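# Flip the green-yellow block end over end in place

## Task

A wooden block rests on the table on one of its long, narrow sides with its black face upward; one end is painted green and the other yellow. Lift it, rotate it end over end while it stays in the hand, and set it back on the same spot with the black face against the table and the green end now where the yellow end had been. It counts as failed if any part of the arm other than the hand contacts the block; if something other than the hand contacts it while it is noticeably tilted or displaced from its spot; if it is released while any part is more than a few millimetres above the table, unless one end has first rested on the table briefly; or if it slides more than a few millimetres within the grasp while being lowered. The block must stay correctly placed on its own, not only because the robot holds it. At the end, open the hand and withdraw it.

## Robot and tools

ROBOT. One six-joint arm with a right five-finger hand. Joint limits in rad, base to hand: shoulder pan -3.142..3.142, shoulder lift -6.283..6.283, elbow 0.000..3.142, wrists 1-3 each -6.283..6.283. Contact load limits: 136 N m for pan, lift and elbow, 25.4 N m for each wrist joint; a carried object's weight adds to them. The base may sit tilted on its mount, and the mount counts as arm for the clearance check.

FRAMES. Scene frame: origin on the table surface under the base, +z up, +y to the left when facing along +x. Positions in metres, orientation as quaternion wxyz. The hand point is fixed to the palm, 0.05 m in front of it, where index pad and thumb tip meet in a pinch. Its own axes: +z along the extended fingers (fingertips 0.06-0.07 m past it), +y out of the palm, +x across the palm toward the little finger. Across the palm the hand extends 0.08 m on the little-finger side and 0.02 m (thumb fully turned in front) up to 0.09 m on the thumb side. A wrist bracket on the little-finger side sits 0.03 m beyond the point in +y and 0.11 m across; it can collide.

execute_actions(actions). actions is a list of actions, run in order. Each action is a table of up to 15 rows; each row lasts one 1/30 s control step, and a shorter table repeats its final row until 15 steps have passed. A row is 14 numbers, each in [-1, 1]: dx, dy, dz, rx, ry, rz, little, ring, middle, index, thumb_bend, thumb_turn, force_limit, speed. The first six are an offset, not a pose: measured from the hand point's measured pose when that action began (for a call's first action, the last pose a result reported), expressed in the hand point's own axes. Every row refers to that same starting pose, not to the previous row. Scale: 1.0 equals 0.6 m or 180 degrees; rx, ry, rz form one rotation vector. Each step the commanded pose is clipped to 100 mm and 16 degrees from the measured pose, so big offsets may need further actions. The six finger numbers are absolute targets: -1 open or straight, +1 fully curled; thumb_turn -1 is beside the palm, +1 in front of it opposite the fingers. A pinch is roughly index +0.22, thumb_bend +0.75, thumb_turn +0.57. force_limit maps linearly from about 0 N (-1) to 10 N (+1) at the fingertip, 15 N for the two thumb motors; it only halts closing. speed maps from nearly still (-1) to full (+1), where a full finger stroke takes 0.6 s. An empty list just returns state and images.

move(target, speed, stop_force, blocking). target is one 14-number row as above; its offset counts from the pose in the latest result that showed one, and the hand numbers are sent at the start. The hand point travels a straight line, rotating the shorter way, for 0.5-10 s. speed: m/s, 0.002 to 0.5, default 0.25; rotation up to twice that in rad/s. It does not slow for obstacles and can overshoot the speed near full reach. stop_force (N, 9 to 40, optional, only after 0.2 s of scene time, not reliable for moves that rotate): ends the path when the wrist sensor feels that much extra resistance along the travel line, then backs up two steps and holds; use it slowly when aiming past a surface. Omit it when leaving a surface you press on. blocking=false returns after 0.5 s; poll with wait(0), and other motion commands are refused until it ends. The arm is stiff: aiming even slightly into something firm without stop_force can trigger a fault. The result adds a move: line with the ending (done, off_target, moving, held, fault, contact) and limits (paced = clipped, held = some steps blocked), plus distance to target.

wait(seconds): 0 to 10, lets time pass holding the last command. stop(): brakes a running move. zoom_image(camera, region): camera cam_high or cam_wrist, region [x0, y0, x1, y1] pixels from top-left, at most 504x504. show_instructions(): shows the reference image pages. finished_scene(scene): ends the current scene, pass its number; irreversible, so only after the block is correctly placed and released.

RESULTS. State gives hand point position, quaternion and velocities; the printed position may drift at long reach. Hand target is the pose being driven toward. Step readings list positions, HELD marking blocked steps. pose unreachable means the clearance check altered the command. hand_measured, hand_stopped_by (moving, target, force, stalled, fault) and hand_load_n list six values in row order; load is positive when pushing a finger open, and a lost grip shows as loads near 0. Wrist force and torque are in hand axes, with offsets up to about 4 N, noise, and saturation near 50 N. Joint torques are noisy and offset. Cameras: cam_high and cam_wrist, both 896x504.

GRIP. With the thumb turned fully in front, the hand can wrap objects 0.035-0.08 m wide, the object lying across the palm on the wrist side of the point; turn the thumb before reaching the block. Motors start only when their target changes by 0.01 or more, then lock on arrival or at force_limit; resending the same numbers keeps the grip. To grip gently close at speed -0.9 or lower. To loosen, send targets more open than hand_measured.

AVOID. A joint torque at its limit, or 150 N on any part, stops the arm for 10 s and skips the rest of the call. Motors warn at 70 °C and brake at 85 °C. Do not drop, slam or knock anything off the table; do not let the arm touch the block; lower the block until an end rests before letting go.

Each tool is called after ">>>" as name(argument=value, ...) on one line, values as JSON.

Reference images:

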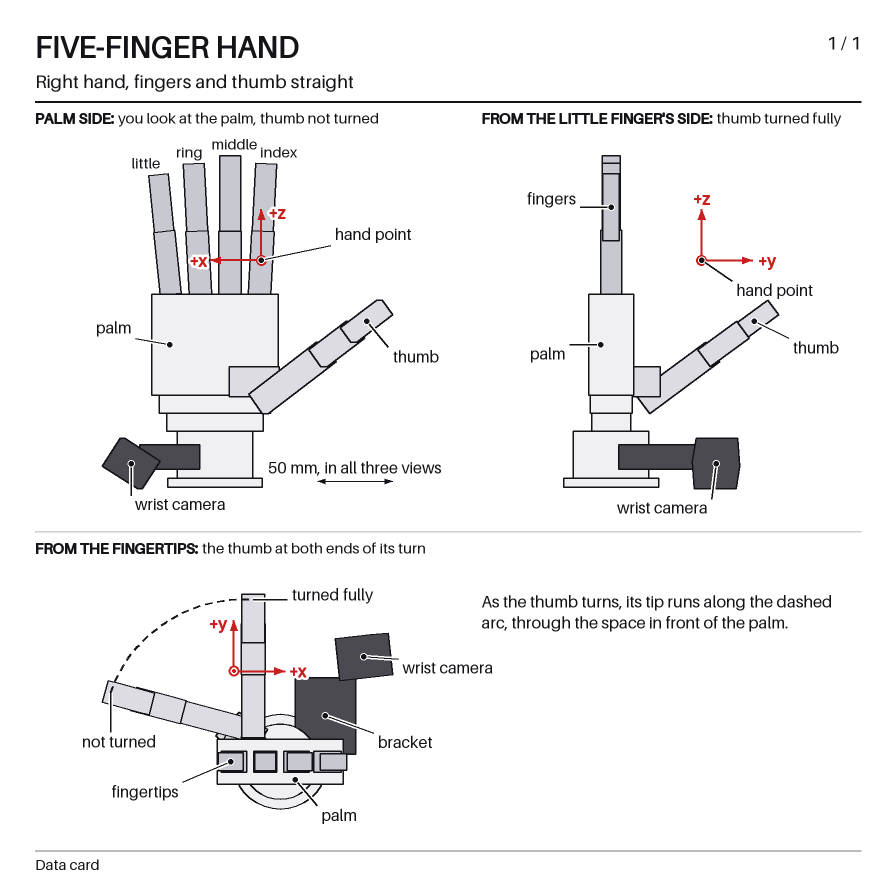

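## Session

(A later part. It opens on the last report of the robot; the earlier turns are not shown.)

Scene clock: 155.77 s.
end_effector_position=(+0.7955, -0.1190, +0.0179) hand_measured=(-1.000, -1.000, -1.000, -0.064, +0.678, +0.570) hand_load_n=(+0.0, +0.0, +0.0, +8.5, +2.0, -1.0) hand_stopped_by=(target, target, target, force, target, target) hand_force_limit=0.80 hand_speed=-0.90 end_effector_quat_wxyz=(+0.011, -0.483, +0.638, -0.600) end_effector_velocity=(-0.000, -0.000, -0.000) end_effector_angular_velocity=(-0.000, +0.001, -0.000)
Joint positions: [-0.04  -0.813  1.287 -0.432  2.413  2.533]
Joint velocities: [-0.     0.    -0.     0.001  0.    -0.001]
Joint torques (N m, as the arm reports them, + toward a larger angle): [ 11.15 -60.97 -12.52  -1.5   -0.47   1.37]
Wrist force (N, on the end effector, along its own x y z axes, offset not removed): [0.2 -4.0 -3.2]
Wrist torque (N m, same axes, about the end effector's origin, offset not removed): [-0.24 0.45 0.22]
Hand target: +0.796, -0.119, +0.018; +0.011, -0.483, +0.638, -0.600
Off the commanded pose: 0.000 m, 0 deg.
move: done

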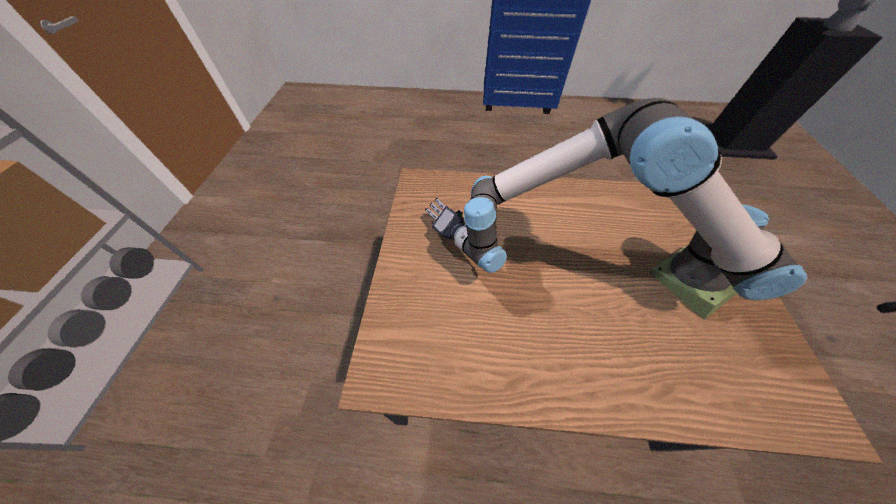

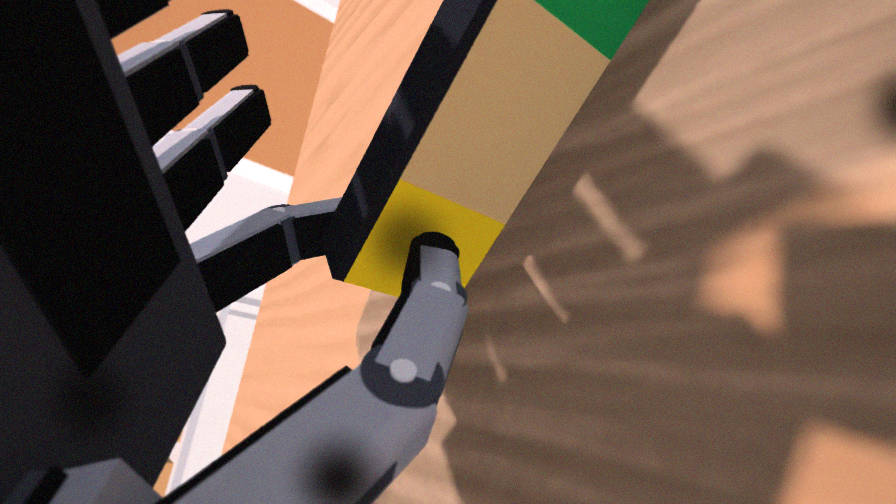

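>>> move(target=[0.038,-0.052,-0.019,0,0,0,-1,-1,-1,0.35,0.68,0.57,0.8,-0.9], speed=0.06)

>>> move(target=[0.113,-0.155,-0.056,0.141,-0.194,-0.07,-1,-1,-1,0.35,0.68,0.57,0.8,-0.9], speed=0.15)

>>> move(target=[0,0,0,0,0,0,-1,-1,-1,-0.079,0.68,0.57,0.8,-0.93])

Scene clock: 160.30 s.
end_effector_position=(+0.7954, -0.1189, +0.0580) hand_measured=(-1.000, -1.000, -1.000, -0.064, +0.678, +0.570) hand_load_n=(+0.0, +0.0, +0.0, +8.0, +3.0, -0.5) hand_stopped_by=(target, target, target, force, target, target) hand_force_limit=0.80 hand_speed=-0.90 end_effector_quat_wxyz=(+0.011, -0.483, +0.638, -0.600) end_effector_velocity=(-0.000, +0.000, +0.001) end_effector_angular_velocity=(-0.000, +0.002, +0.001)
Joint positions: [-0.027 -0.864  1.27  -0.363  2.425  2.534]
Joint velocities: [ 0.001 -0.002 -0.001  0.004  0.    -0.001]
Joint torques (N m, as the arm reports them, + toward a larger angle): [ 17.42 -64.32 -30.67   1.22   1.42   1.69]
Wrist force (N, on the end effector, along its own x y z axes, offset not removed): [4.5 3.4 -1.0]
Wrist torque (N m, same axes, about the end effector's origin, offset not removed): [0.23 -0.48 0.71]
Hand target: +0.795, -0.119, +0.058; +0.011, -0.483, +0.638, -0.600
Off the commanded pose: 0.000 m, 0 deg.
move: done

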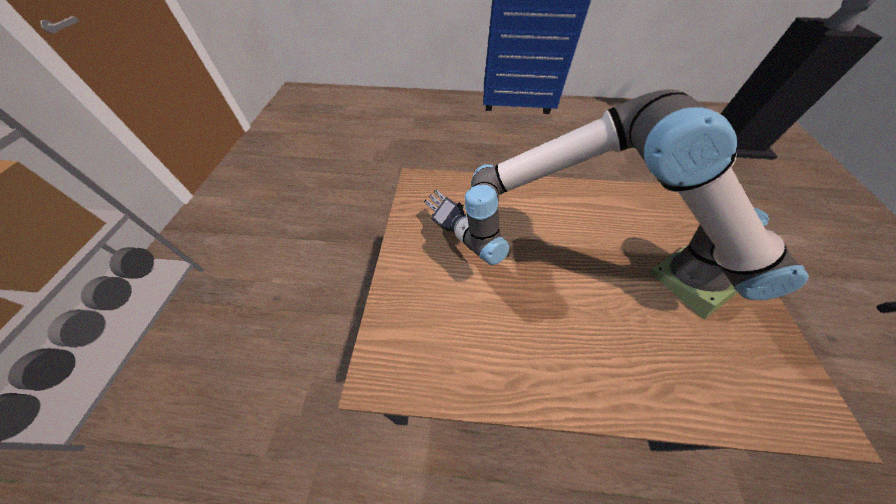

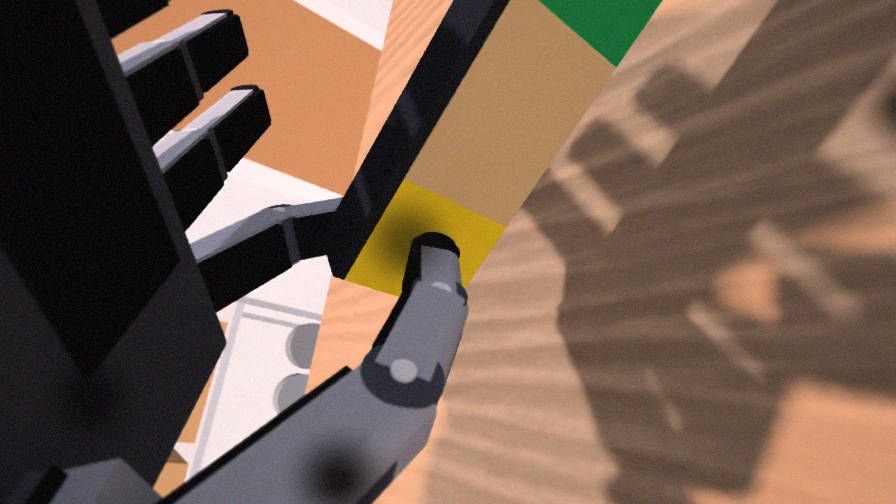

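Scene clock: 163.33 s.
end_effector_position=(+0.7956, -0.1189, +0.1778) hand_measured=(-1.000, -1.000, -1.000, -0.064, +0.678, +0.570) hand_load_n=(+0.0, +0.0, +0.0, +8.0, +3.0, -0.5) hand_stopped_by=(target, target, target, force, target, target) hand_force_limit=0.80 hand_speed=-0.90 end_effector_quat_wxyz=(-0.239, +0.690, -0.405, +0.550) end_effector_velocity=(+0.001, -0.001, +0.003) end_effector_angular_velocity=(-0.001, -0.002, +0.010)
Joint positions: [-0.262 -1.225  1.482 -0.149  1.444  2.311]
Joint velocities: [-0.004 -0.001 -0.006  0.007 -0.014 -0.004]
Joint torques (N m, as the arm reports them, + toward a larger angle): [  2.29 -56.35 -34.93   1.2   -2.36  -1.33]
Wrist force (N, on the end effector, along its own x y z axes, offset not removed): [8.6 0.7 -6.5]
Wrist torque (N m, same axes, about the end effector's origin, offset not removed): [0.32 -1.02 0.87]
Hand target: +0.796, -0.119, +0.178; -0.240, +0.690, -0.405, +0.550
Off the commanded pose: 0.000 m, 0 deg.
move: done

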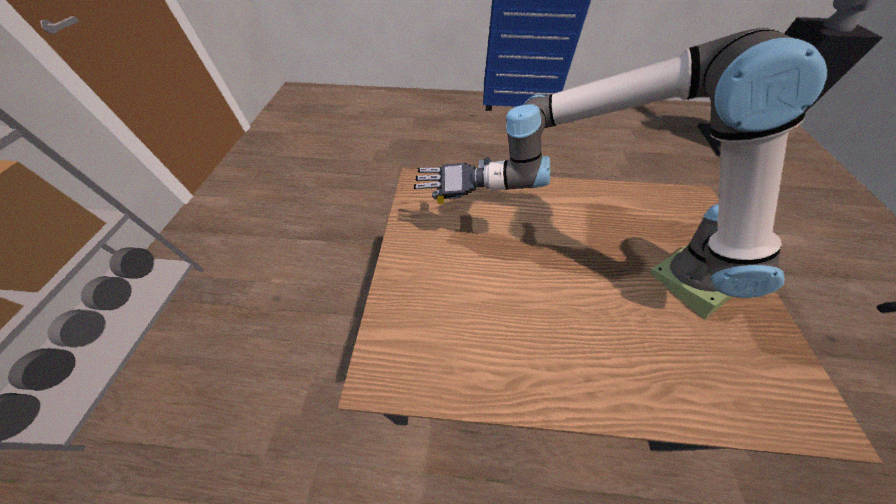

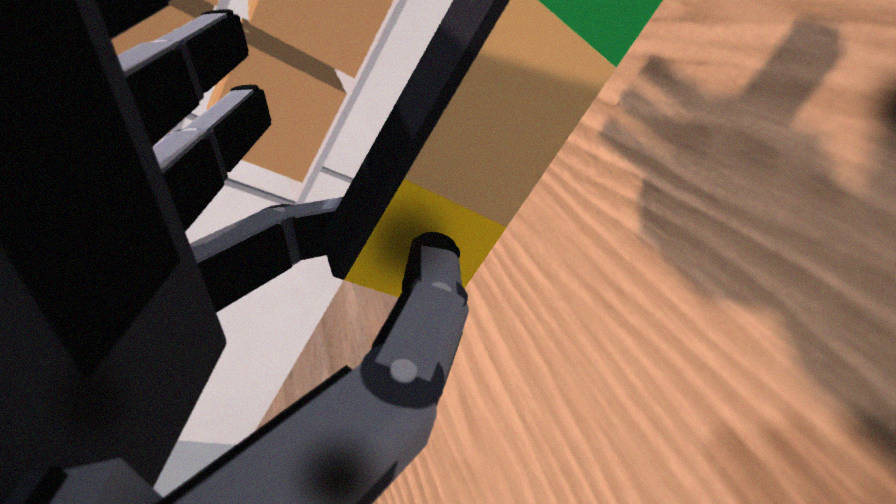

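Scene clock: 163.83 s.
end_effector_position=(+0.7956, -0.1190, +0.1779) hand_measured=(-1.000, -1.000, -1.000, -0.080, +0.678, +0.570) hand_load_n=(+0.0, +0.0, +0.0, +2.0, +1.5, +0.0) hand_stopped_by=(target, target, target, target, target, target) hand_force_limit=0.80 hand_speed=-0.93 end_effector_quat_wxyz=(-0.239, +0.690, -0.405, +0.550) end_effector_velocity=(+0.000, +0.000, +0.001) end_effector_angular_velocity=(-0.001, -0.001, +0.001)
Joint positions: [-0.262 -1.225  1.482 -0.149  1.444  2.31 ]
Joint velocities: [ 0.001  0.    -0.001 -0.     0.    -0.001]
Joint torques (N m, as the arm reports them, + toward a larger angle): [ 16.11 -47.78 -11.51  -2.82   1.25   1.64]
Wrist force (N, on the end effector, along its own x y z axes, offset not removed): [2.1 -2.4 1.9]
Wrist torque (N m, same axes, about the end effector's origin, offset not removed): [-0.44 -0.24 0.29]
Hand target: +0.796, -0.119, +0.178; -0.239, +0.690, -0.405, +0.550
Off the commanded pose: 0.000 m, 0 deg.
move: done

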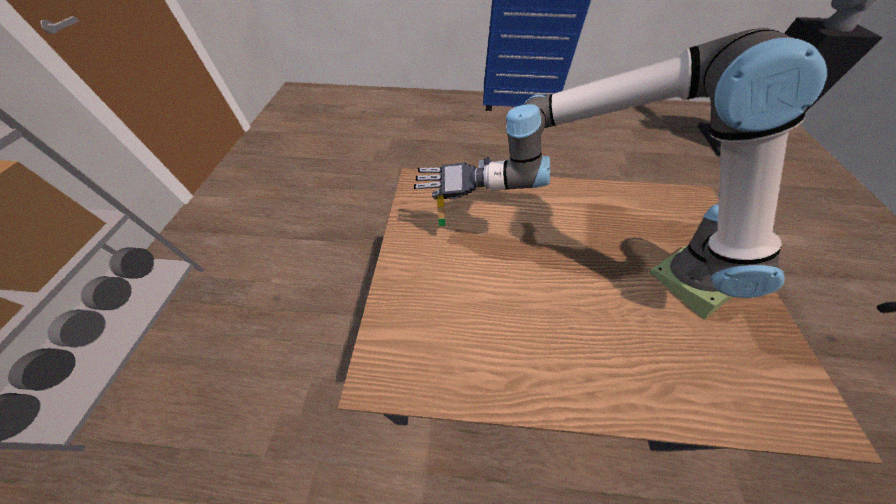

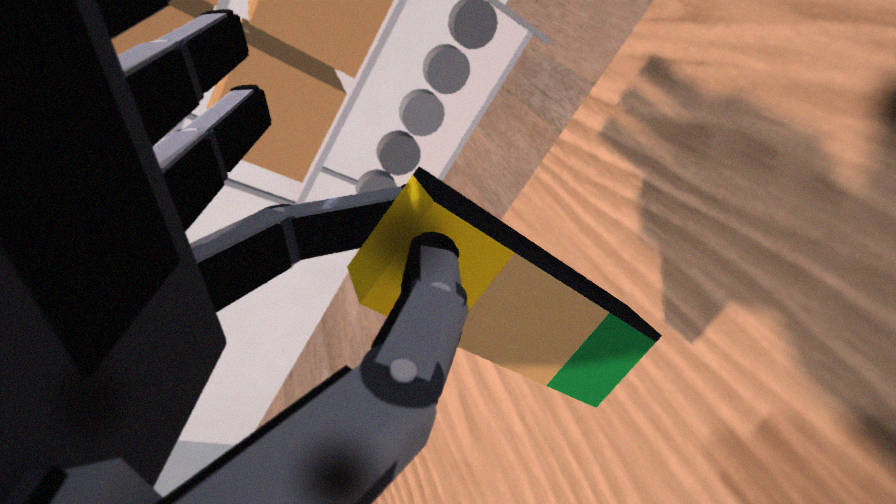

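>>> move(target=[0,0,0,0,0.12,-0.4,-1,-1,-1,-0.079,0.68,0.57,0.8,-0.93], speed=0.15)

Scene clock: 171.00 s.
end_effector_position=(+0.7954, -0.1190, +0.1779) hand_measured=(-1.000, -1.000, -1.000, -0.080, +0.678, +0.570) hand_load_n=(+0.0, +0.0, +0.0, +2.5, +1.5, +0.0) hand_stopped_by=(target, target, target, target, target, target) hand_force_limit=0.80 hand_speed=-0.93 end_effector_quat_wxyz=(+0.202, +0.687, +0.040, +0.697) end_effector_velocity=(+0.000, -0.000, +0.000) end_effector_angular_velocity=(-0.010, -0.002, +0.000)
Joint positions: [-0.156 -1.113  1.759 -0.888  1.59   1.053]
Joint velocities: [-0.001  0.002  0.001 -0.006 -0.003 -0.009]
Joint torques (N m, as the arm reports them, + toward a larger angle): [  4.02 -35.54   0.92  -3.43  -2.37  -1.58]
Wrist force (N, on the end effector, along its own x y z axes, offset not removed): [3.6 0.4 0.3]
Wrist torque (N m, same axes, about the end effector's origin, offset not removed): [-0.07 -0.36 0.38]
Hand target: +0.795, -0.119, +0.178; +0.202, +0.687, +0.040, +0.697
Off the commanded pose: 0.000 m, 0 deg.
move: done

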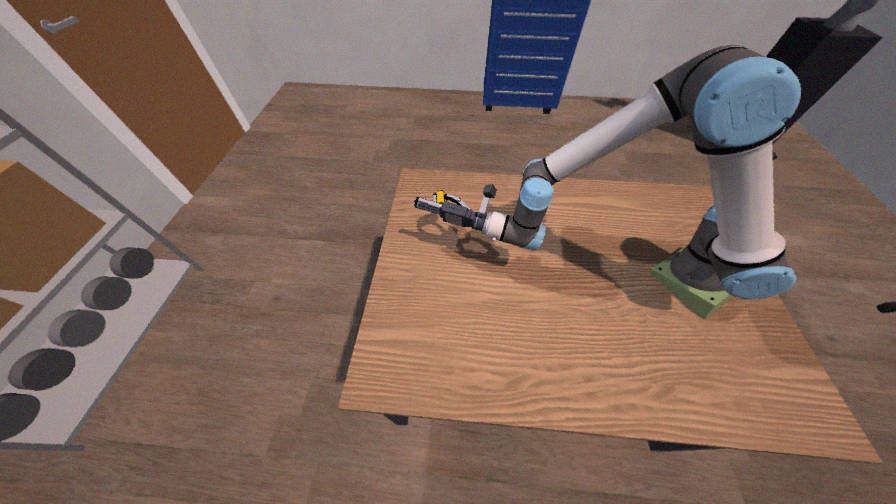

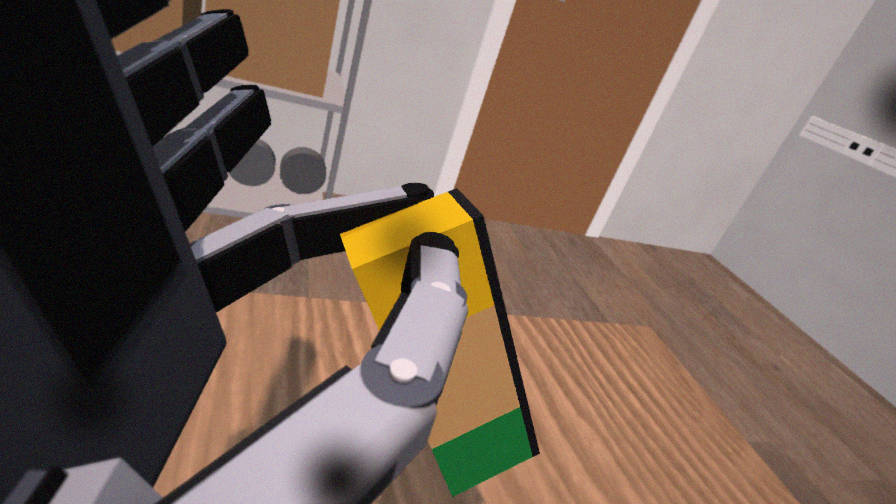

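Working; ~165°. More.

>>> move(target=[0,0,0,0,0.07,-0.2,-1,-1,-1,-0.081,0.68,0.57,0.8,-0.93], speed=0.12)

Scene clock: 175.70 s.
end_effector_position=(+0.7953, -0.1191, +0.1780) hand_measured=(-1.000, -1.000, -1.000, -0.082, +0.678, +0.570) hand_load_n=(+0.0, +0.0, +0.0, +2.0, +1.0, +0.0) hand_stopped_by=(target, target, target, target, target, target) hand_force_limit=0.80 hand_speed=-0.93 end_effector_quat_wxyz=(+0.401, +0.562, +0.271, +0.670) end_effector_velocity=(+0.000, +0.000, +0.001) end_effector_angular_velocity=(-0.013, -0.003, +0.001)
Joint positions: [-0.257 -0.996  1.824 -1.224  1.337  0.472]
Joint velocities: [-0.002  0.001 -0.001 -0.004 -0.006 -0.01 ]
Joint torques (N m, as the arm reports them, + toward a larger angle): [  3.01 -37.02   3.    -3.72  -1.82  -1.99]
Wrist force (N, on the end effector, along its own x y z axes, offset not removed): [1.6 -0.7 -6.0]
Wrist torque (N m, same axes, about the end effector's origin, offset not removed): [0.26 -0.12 0.25]
Hand target: +0.795, -0.119, +0.178; +0.401, +0.562, +0.272, +0.670
Off the commanded pose: 0.000 m, 0 deg.
move: done

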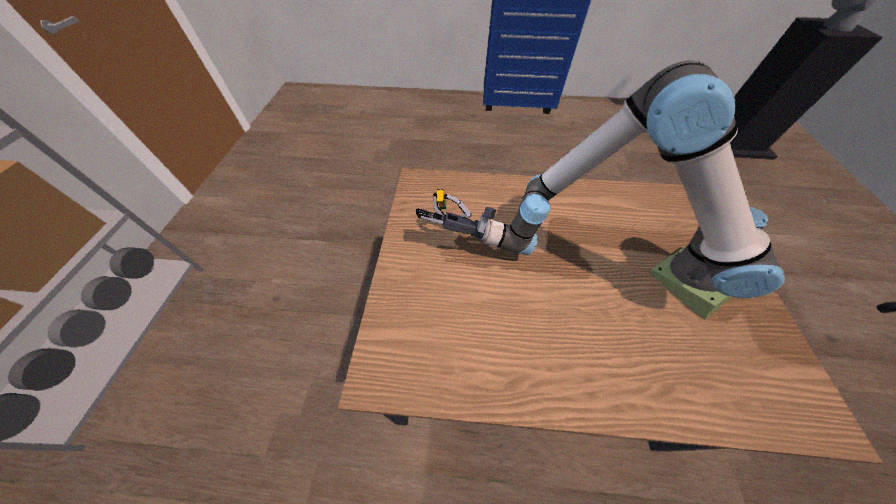

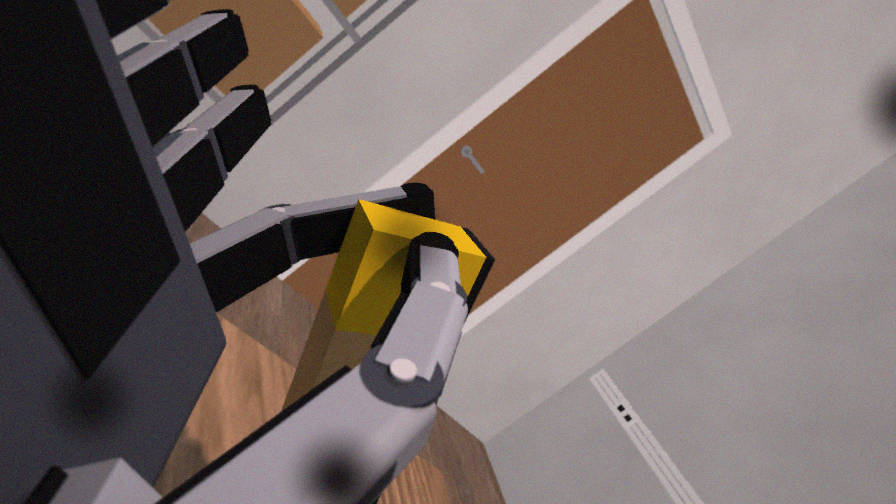

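>>> move(target=[0,0,0,0,0,0,-1,-1,-1,0.35,0.68,0.57,1,-0.9])

>>> move(target=[0,0,0,-0.304,-0.179,0.597,-1,-1,-1,0.35,0.68,0.57,1,-0.9], speed=0.2)

>>> zoom_image(camera="cam_high", region=[390, 150, 530, 250])

Scene clock: 180.50 s.
end_effector_position=(+0.7953, -0.1191, +0.1779) hand_measured=(-1.000, -1.000, -1.000, -0.058, +0.678, +0.570) hand_load_n=(+0.0, +0.0, +0.0, +9.5, +3.5, +0.0) hand_stopped_by=(target, target, target, force, target, target) hand_force_limit=1.00 hand_speed=-0.90 end_effector_quat_wxyz=(+0.401, +0.562, +0.271, +0.670) end_effector_velocity=(-0.000, -0.000, -0.000) end_effector_angular_velocity=(-0.000, +0.001, -0.000)
Joint positions: [-0.257 -0.996  1.824 -1.224  1.337  0.472]
Joint velocities: [-0.    -0.     0.     0.    -0.    -0.001]
Joint torques (N m, as the arm reports them, + toward a larger angle): [ 13.31 -55.92  -0.97   0.28   1.26   1.47]
Wrist force (N, on the end effector, along its own x y z axes, offset not removed): [3.1 -0.6 -0.6]
Wrist torque (N m, same axes, about the end effector's origin, offset not removed): [-0.02 -0.45 0.51]
Hand target: +0.795, -0.119, +0.178; +0.401, +0.562, +0.271, +0.670
Off the commanded pose: 0.000 m, 0 deg.
move: done

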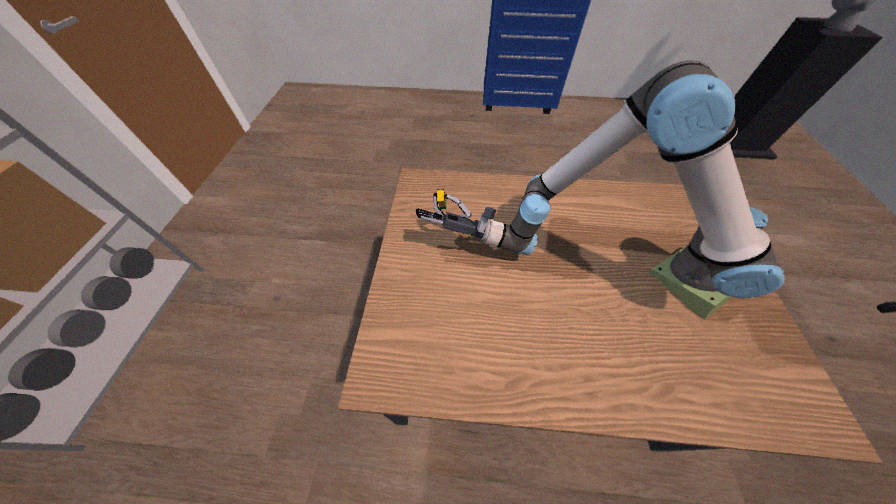

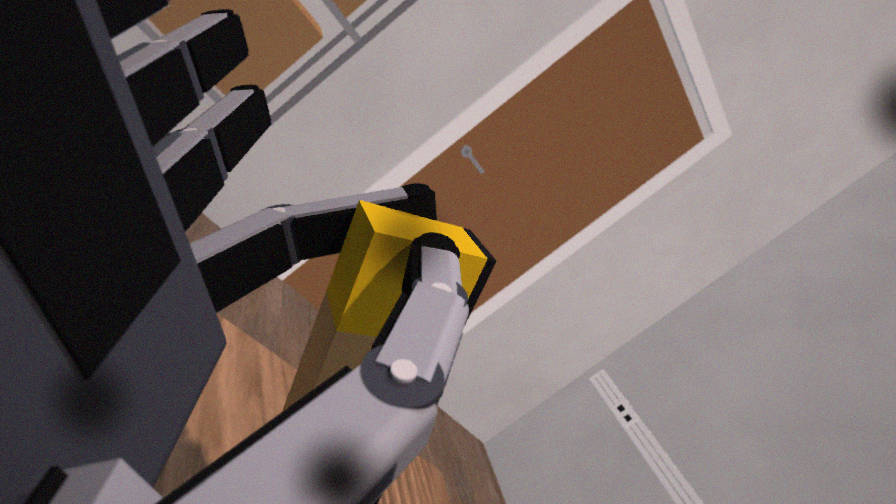

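Scene clock: 186.40 s.
end_effector_position=(+0.7955, -0.1189, +0.1778) hand_measured=(-1.000, -1.000, -1.000, -0.058, +0.678, +0.570) hand_load_n=(+0.0, +0.0, +0.0, +9.5, +3.5, +0.0) hand_stopped_by=(target, target, target, force, target, target) hand_force_limit=1.00 hand_speed=-0.90 end_effector_quat_wxyz=(+0.045, -0.465, +0.655, -0.594) end_effector_velocity=(+0.000, +0.000, -0.000) end_effector_angular_velocity=(+0.012, +0.000, -0.002)
Joint positions: [-0.002 -1.003  1.183 -0.12   2.426  2.629]
Joint velocities: [-0.002  0.003 -0.01   0.022 -0.002  0.019]
Joint torques (N m, as the arm reports them, + toward a larger angle): [  6.97 -41.69 -32.83   1.66  -1.73   1.3 ]
Wrist force (N, on the end effector, along its own x y z axes, offset not removed): [0.5 -0.9 -0.9]
Wrist torque (N m, same axes, about the end effector's origin, offset not removed): [-0.02 -0.01 0.14]
Hand target: +0.795, -0.119, +0.178; +0.045, -0.465, +0.655, -0.594
Off the commanded pose: 0.000 m, 0 deg.
move: done

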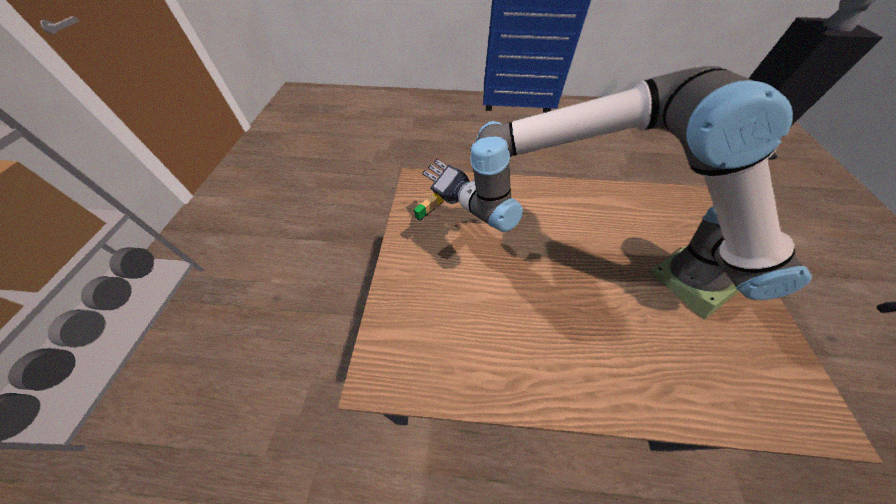

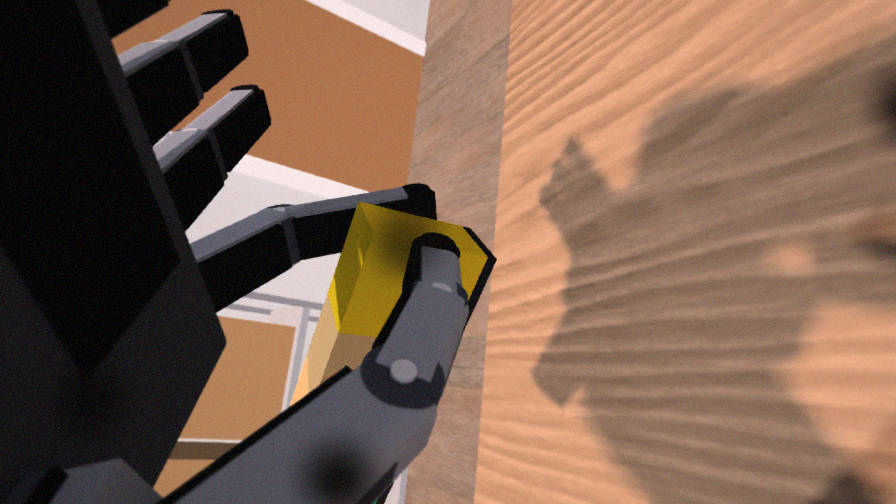

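Region (390, 150, 530, 250) of cam_high's 896x504 image, scaled by 3.600, with more detail than that image has; it fills the top 360 rows of this view, and the rest is white.

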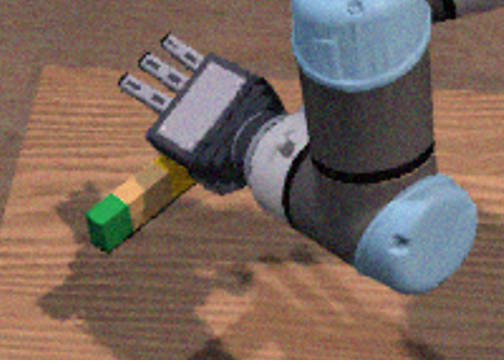

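>>> move(target=[-0.005,0.247,0.09,0,0,0,-1,-1,-1,0.35,0.68,0.57,1,-0.9], speed=0.08)

>>> zoom_image(camera="cam_high", region=[400, 160, 520, 250])

Scene clock: 191.97 s.
end_effector_position=(+0.7477, -0.1772, +0.0394) hand_measured=(-1.000, -1.000, -1.000, -0.058, +0.678, +0.570) hand_load_n=(+0.0, +0.0, +0.0, +9.5, +3.5, +0.0) hand_stopped_by=(target, target, target, force, target, target) hand_force_limit=1.00 hand_speed=-0.90 end_effector_quat_wxyz=(+0.045, -0.465, +0.655, -0.594) end_effector_velocity=(-0.001, -0.001, -0.002) end_effector_angular_velocity=(-0.001, +0.001, +0.001)
Joint positions: [-0.152 -0.986  1.507 -0.47   2.276  2.617]
Joint velocities: [-0.002  0.001  0.004 -0.005 -0.002 -0.002]
Joint torques (N m, as the arm reports them, + toward a larger angle): [  5.66 -38.15  -2.66  -2.6   -1.63  -1.82]
Wrist force (N, on the end effector, along its own x y z axes, offset not removed): [0.4 -2.5 -2.0]
Wrist torque (N m, same axes, about the end effector's origin, offset not removed): [-0.64 0.24 0.03]
Hand target: +0.748, -0.177, +0.039; +0.045, -0.465, +0.655, -0.594
Off the commanded pose: 0.000 m, 0 deg.
move: done

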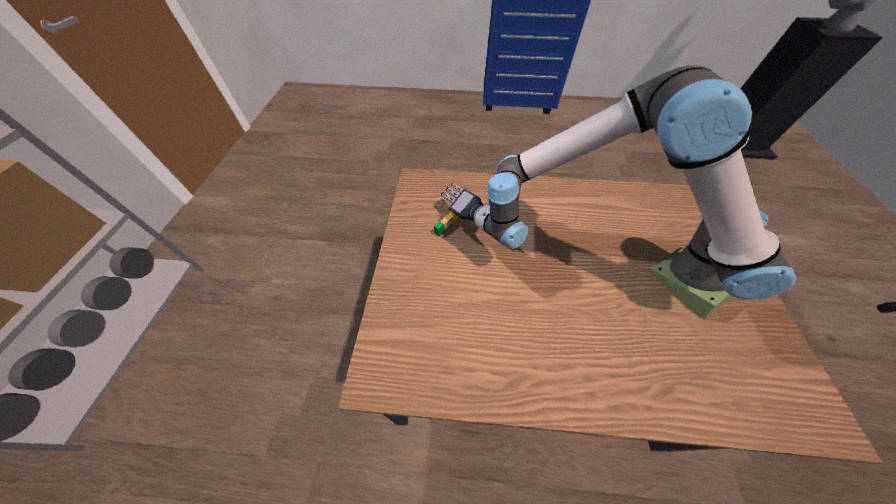

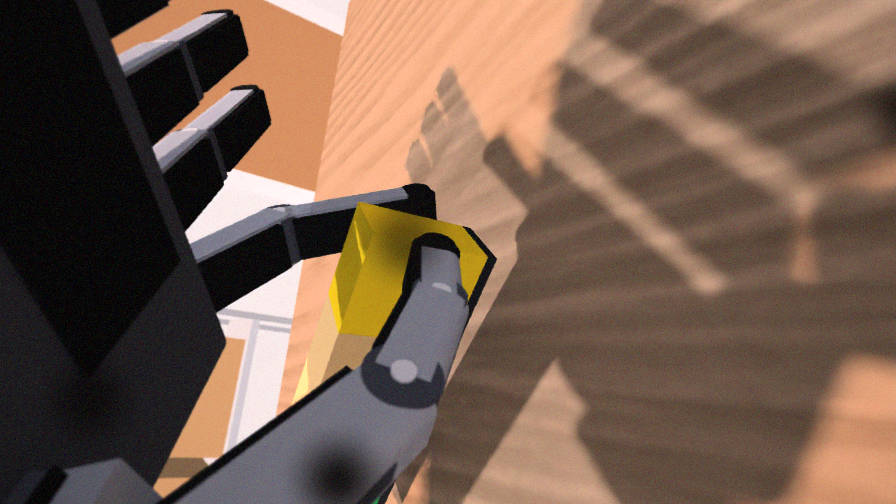

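Region (400, 160, 520, 250) of cam_high's 896x504 image, scaled by 4.200, with more detail than that image has; it fills the top 378 rows of this view, and the rest is white.

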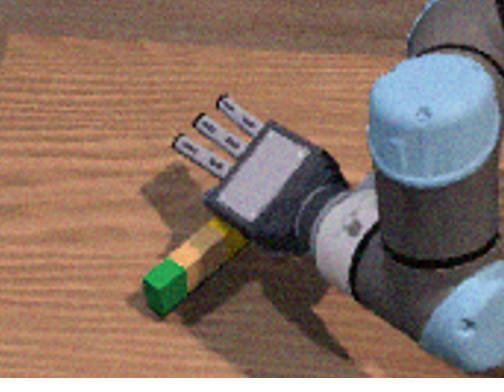

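>>> move(target=[0,0,0,0,-0.017,0.047,-1,-1,-1,0.35,0.68,0.57,1,-0.9], speed=0.08)

>>> zoom_image(camera="cam_high", region=[400, 160, 520, 250])

Scene clock: 196.37 s.
end_effector_position=(+0.7478, -0.1772, +0.0395) hand_measured=(-1.000, -1.000, -1.000, -0.058, +0.678, +0.570) hand_load_n=(+0.0, +0.0, +0.0, +9.5, +3.5, +0.0) hand_stopped_by=(target, target, target, force, target, target) hand_force_limit=1.00 hand_speed=-0.90 end_effector_quat_wxyz=(+0.106, -0.431, +0.686, -0.577) end_effector_velocity=(-0.001, +0.001, -0.000) end_effector_angular_velocity=(+0.009, -0.006, +0.001)
Joint positions: [-0.184 -1.02   1.547 -0.448  2.196  2.779]
Joint velocities: [-0.002 -0.003  0.005  0.001 -0.006  0.011]
Joint torques (N m, as the arm reports them, + toward a larger angle): [  1.66 -59.79   0.26   1.26  -2.06   1.44]
Wrist force (N, on the end effector, along its own x y z axes, offset not removed): [3.5 -2.1 0.4]
Wrist torque (N m, same axes, about the end effector's origin, offset not removed): [-0.41 -0.27 0.24]
Hand target: +0.748, -0.177, +0.039; +0.106, -0.431, +0.686, -0.577
Off the commanded pose: 0.000 m, 0 deg.
move: done

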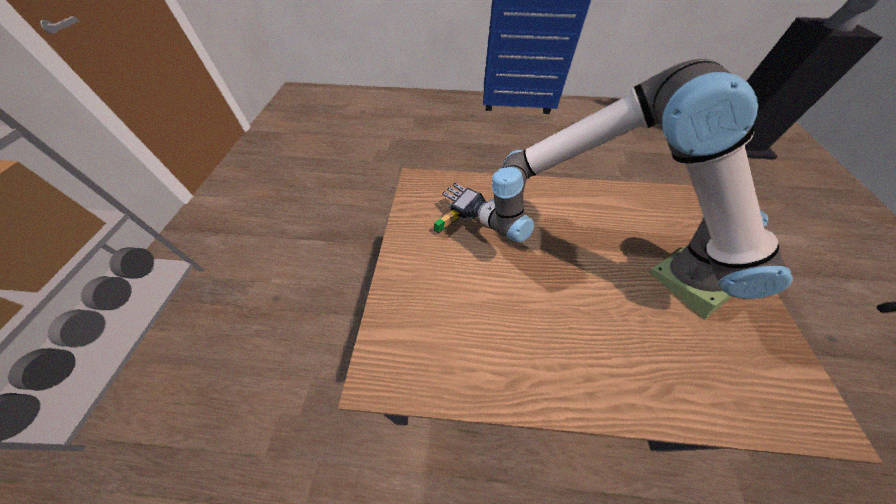

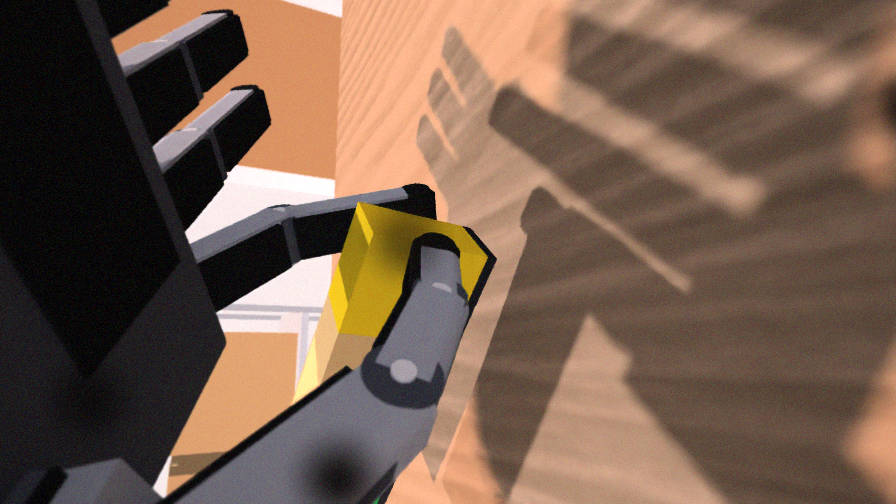

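Region (400, 160, 520, 250) of cam_high's 896x504 image, scaled by 4.200, with more detail than that image has; it fills the top 378 rows of this view, and the rest is white.

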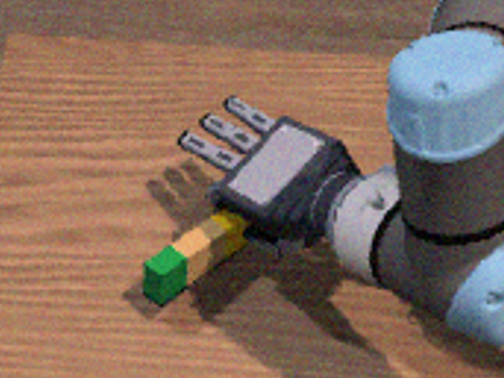

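>>> move(target=[0.0004,0.0237,0.0139,0,0,0,-1,-1,-1,0.35,0.68,0.57,1,-0.9], speed=0.02)

>>> zoom_image(camera="cam_high", region=[400, 160, 520, 250])

>>> move(target=[-0.006,0.0146,0.0053,0,0,0,-1,-1,-1,0.35,0.68,0.57,1,-0.9], speed=0.004, stop_force=9)

>>> zoom_image(camera="cam_high", region=[400, 160, 520, 250])

Scene clock: 204.50 s.
end_effector_position=(+0.7463, -0.1837, +0.0245) hand_measured=(-1.000, -1.000, -1.000, -0.058, +0.678, +0.570) hand_load_n=(+0.0, +0.0, +0.0, +9.5, +3.5, +0.0) hand_stopped_by=(target, target, target, force, target, target) hand_force_limit=1.00 hand_speed=-0.90 end_effector_quat_wxyz=(+0.106, -0.431, +0.686, -0.577) end_effector_velocity=(-0.000, -0.001, -0.001) end_effector_angular_velocity=(+0.001, -0.000, -0.000)
Joint positions: [-0.201 -1.003  1.559 -0.477  2.18   2.777]
Joint velocities: [-0.001  0.002  0.001 -0.002 -0.001  0.001]
Joint torques (N m, as the arm reports them, + toward a larger angle): [  2.02 -38.01  -2.55  -3.36  -1.4   -1.75]
Wrist force (N, on the end effector, along its own x y z axes, offset not removed): [3.4 -1.6 0.1]
Wrist torque (N m, same axes, about the end effector's origin, offset not removed): [-0.29 -0.54 0.42]
Hand target: +0.746, -0.184, +0.024; +0.106, -0.431, +0.686, -0.577
Off the commanded pose: 0.000 m, 0 deg.
move: done

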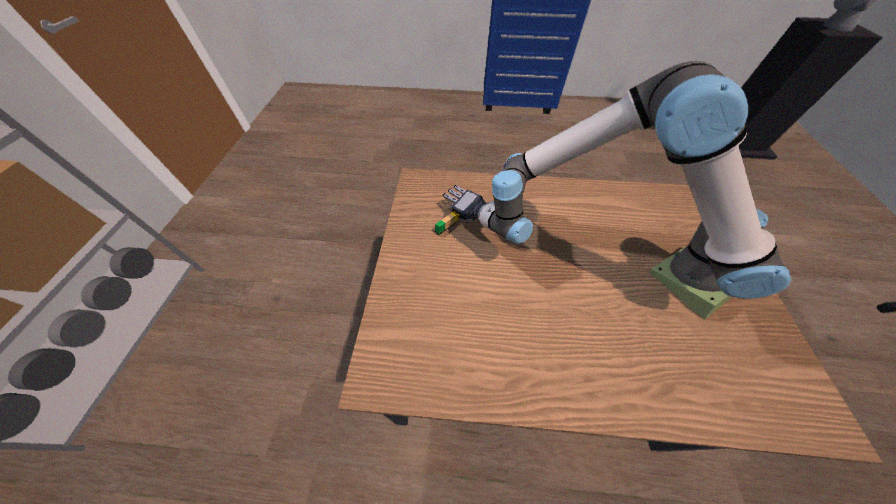

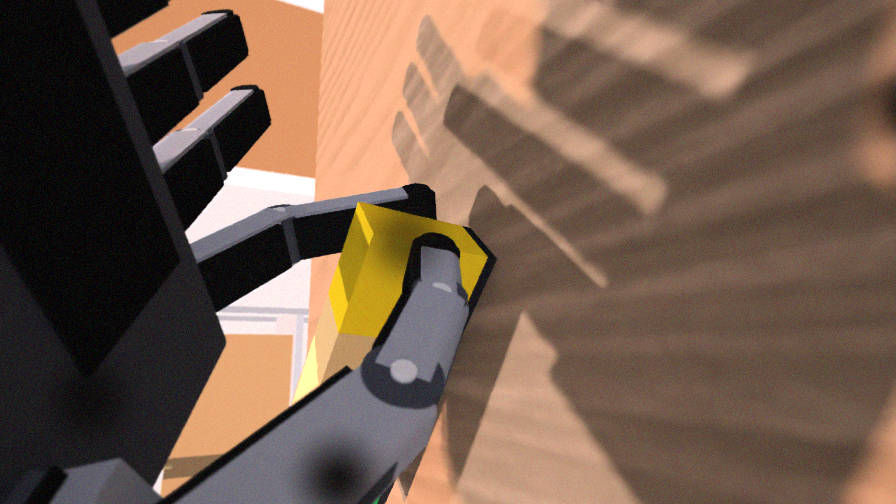

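Region (400, 160, 520, 250) of cam_high's 896x504 image, scaled by 4.200, with more detail than that image has; it fills the top 378 rows of this view, and the rest is white.

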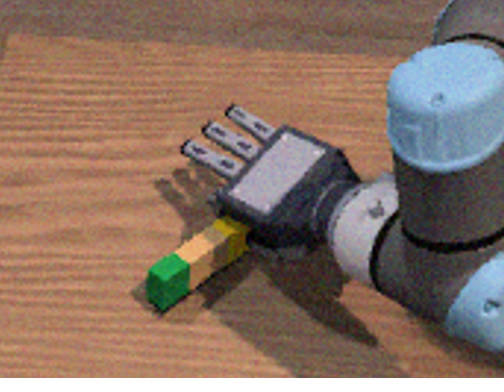

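Scene clock: 205.53 s.
end_effector_position=(+0.7464, -0.1837, +0.0218) hand_measured=(-1.000, -1.000, -1.000, -0.058, +0.680, +0.570) hand_load_n=(+0.0, +0.0, +0.0, +9.5, +0.5, +0.0) hand_stopped_by=(target, target, target, force, target, target) hand_force_limit=1.00 hand_speed=-0.90 end_effector_quat_wxyz=(+0.106, -0.431, +0.686, -0.577) end_effector_velocity=(-0.000, -0.000, +0.001) end_effector_angular_velocity=(+0.001, +0.001, +0.000)
Joint positions: [-0.202 -0.999  1.56  -0.483  2.179  2.777]
Joint velocities: [ 0.    -0.002 -0.     0.004  0.     0.   ]
Joint torques (N m, as the arm reports them, + toward a larger angle): [  9.02 -54.69  -6.41   2.64   0.22  -2.06]
Wrist force (N, on the end effector, along its own x y z axes, offset not removed): [2.3 -9.1 -12.0]
Wrist torque (N m, same axes, about the end effector's origin, offset not removed): [0.23 0.13 0.29]
Hand target: +0.746, -0.184, +0.022; +0.106, -0.431, +0.686, -0.577
Off the commanded pose: 0.007 m, 0 deg.
move: contact

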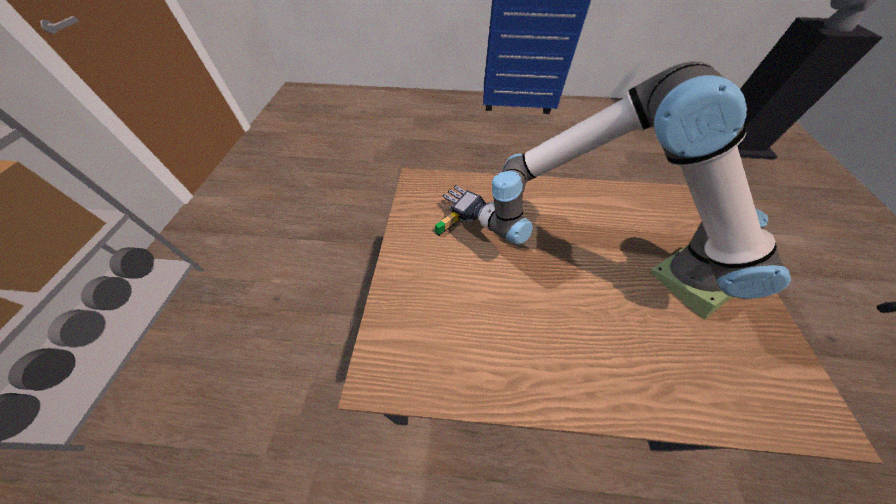

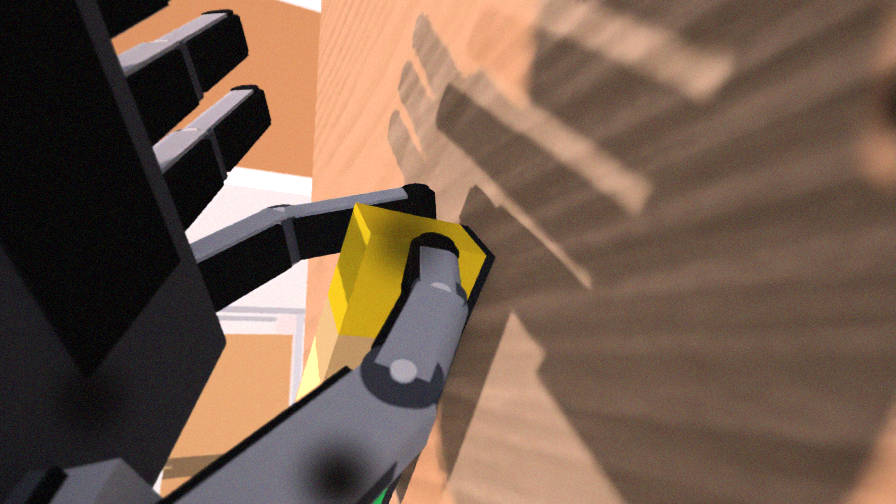

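Region (400, 160, 520, 250) of cam_high's 896x504 image, scaled by 4.200, with more detail than that image has; it fills the top 378 rows of this view, and the rest is white.

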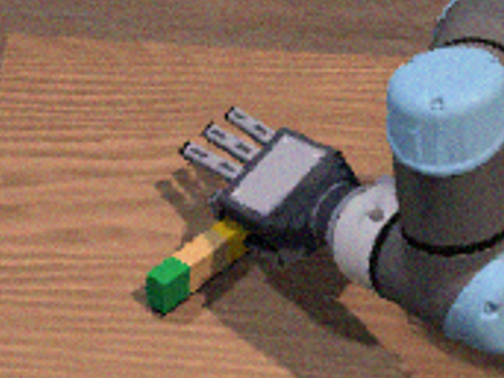

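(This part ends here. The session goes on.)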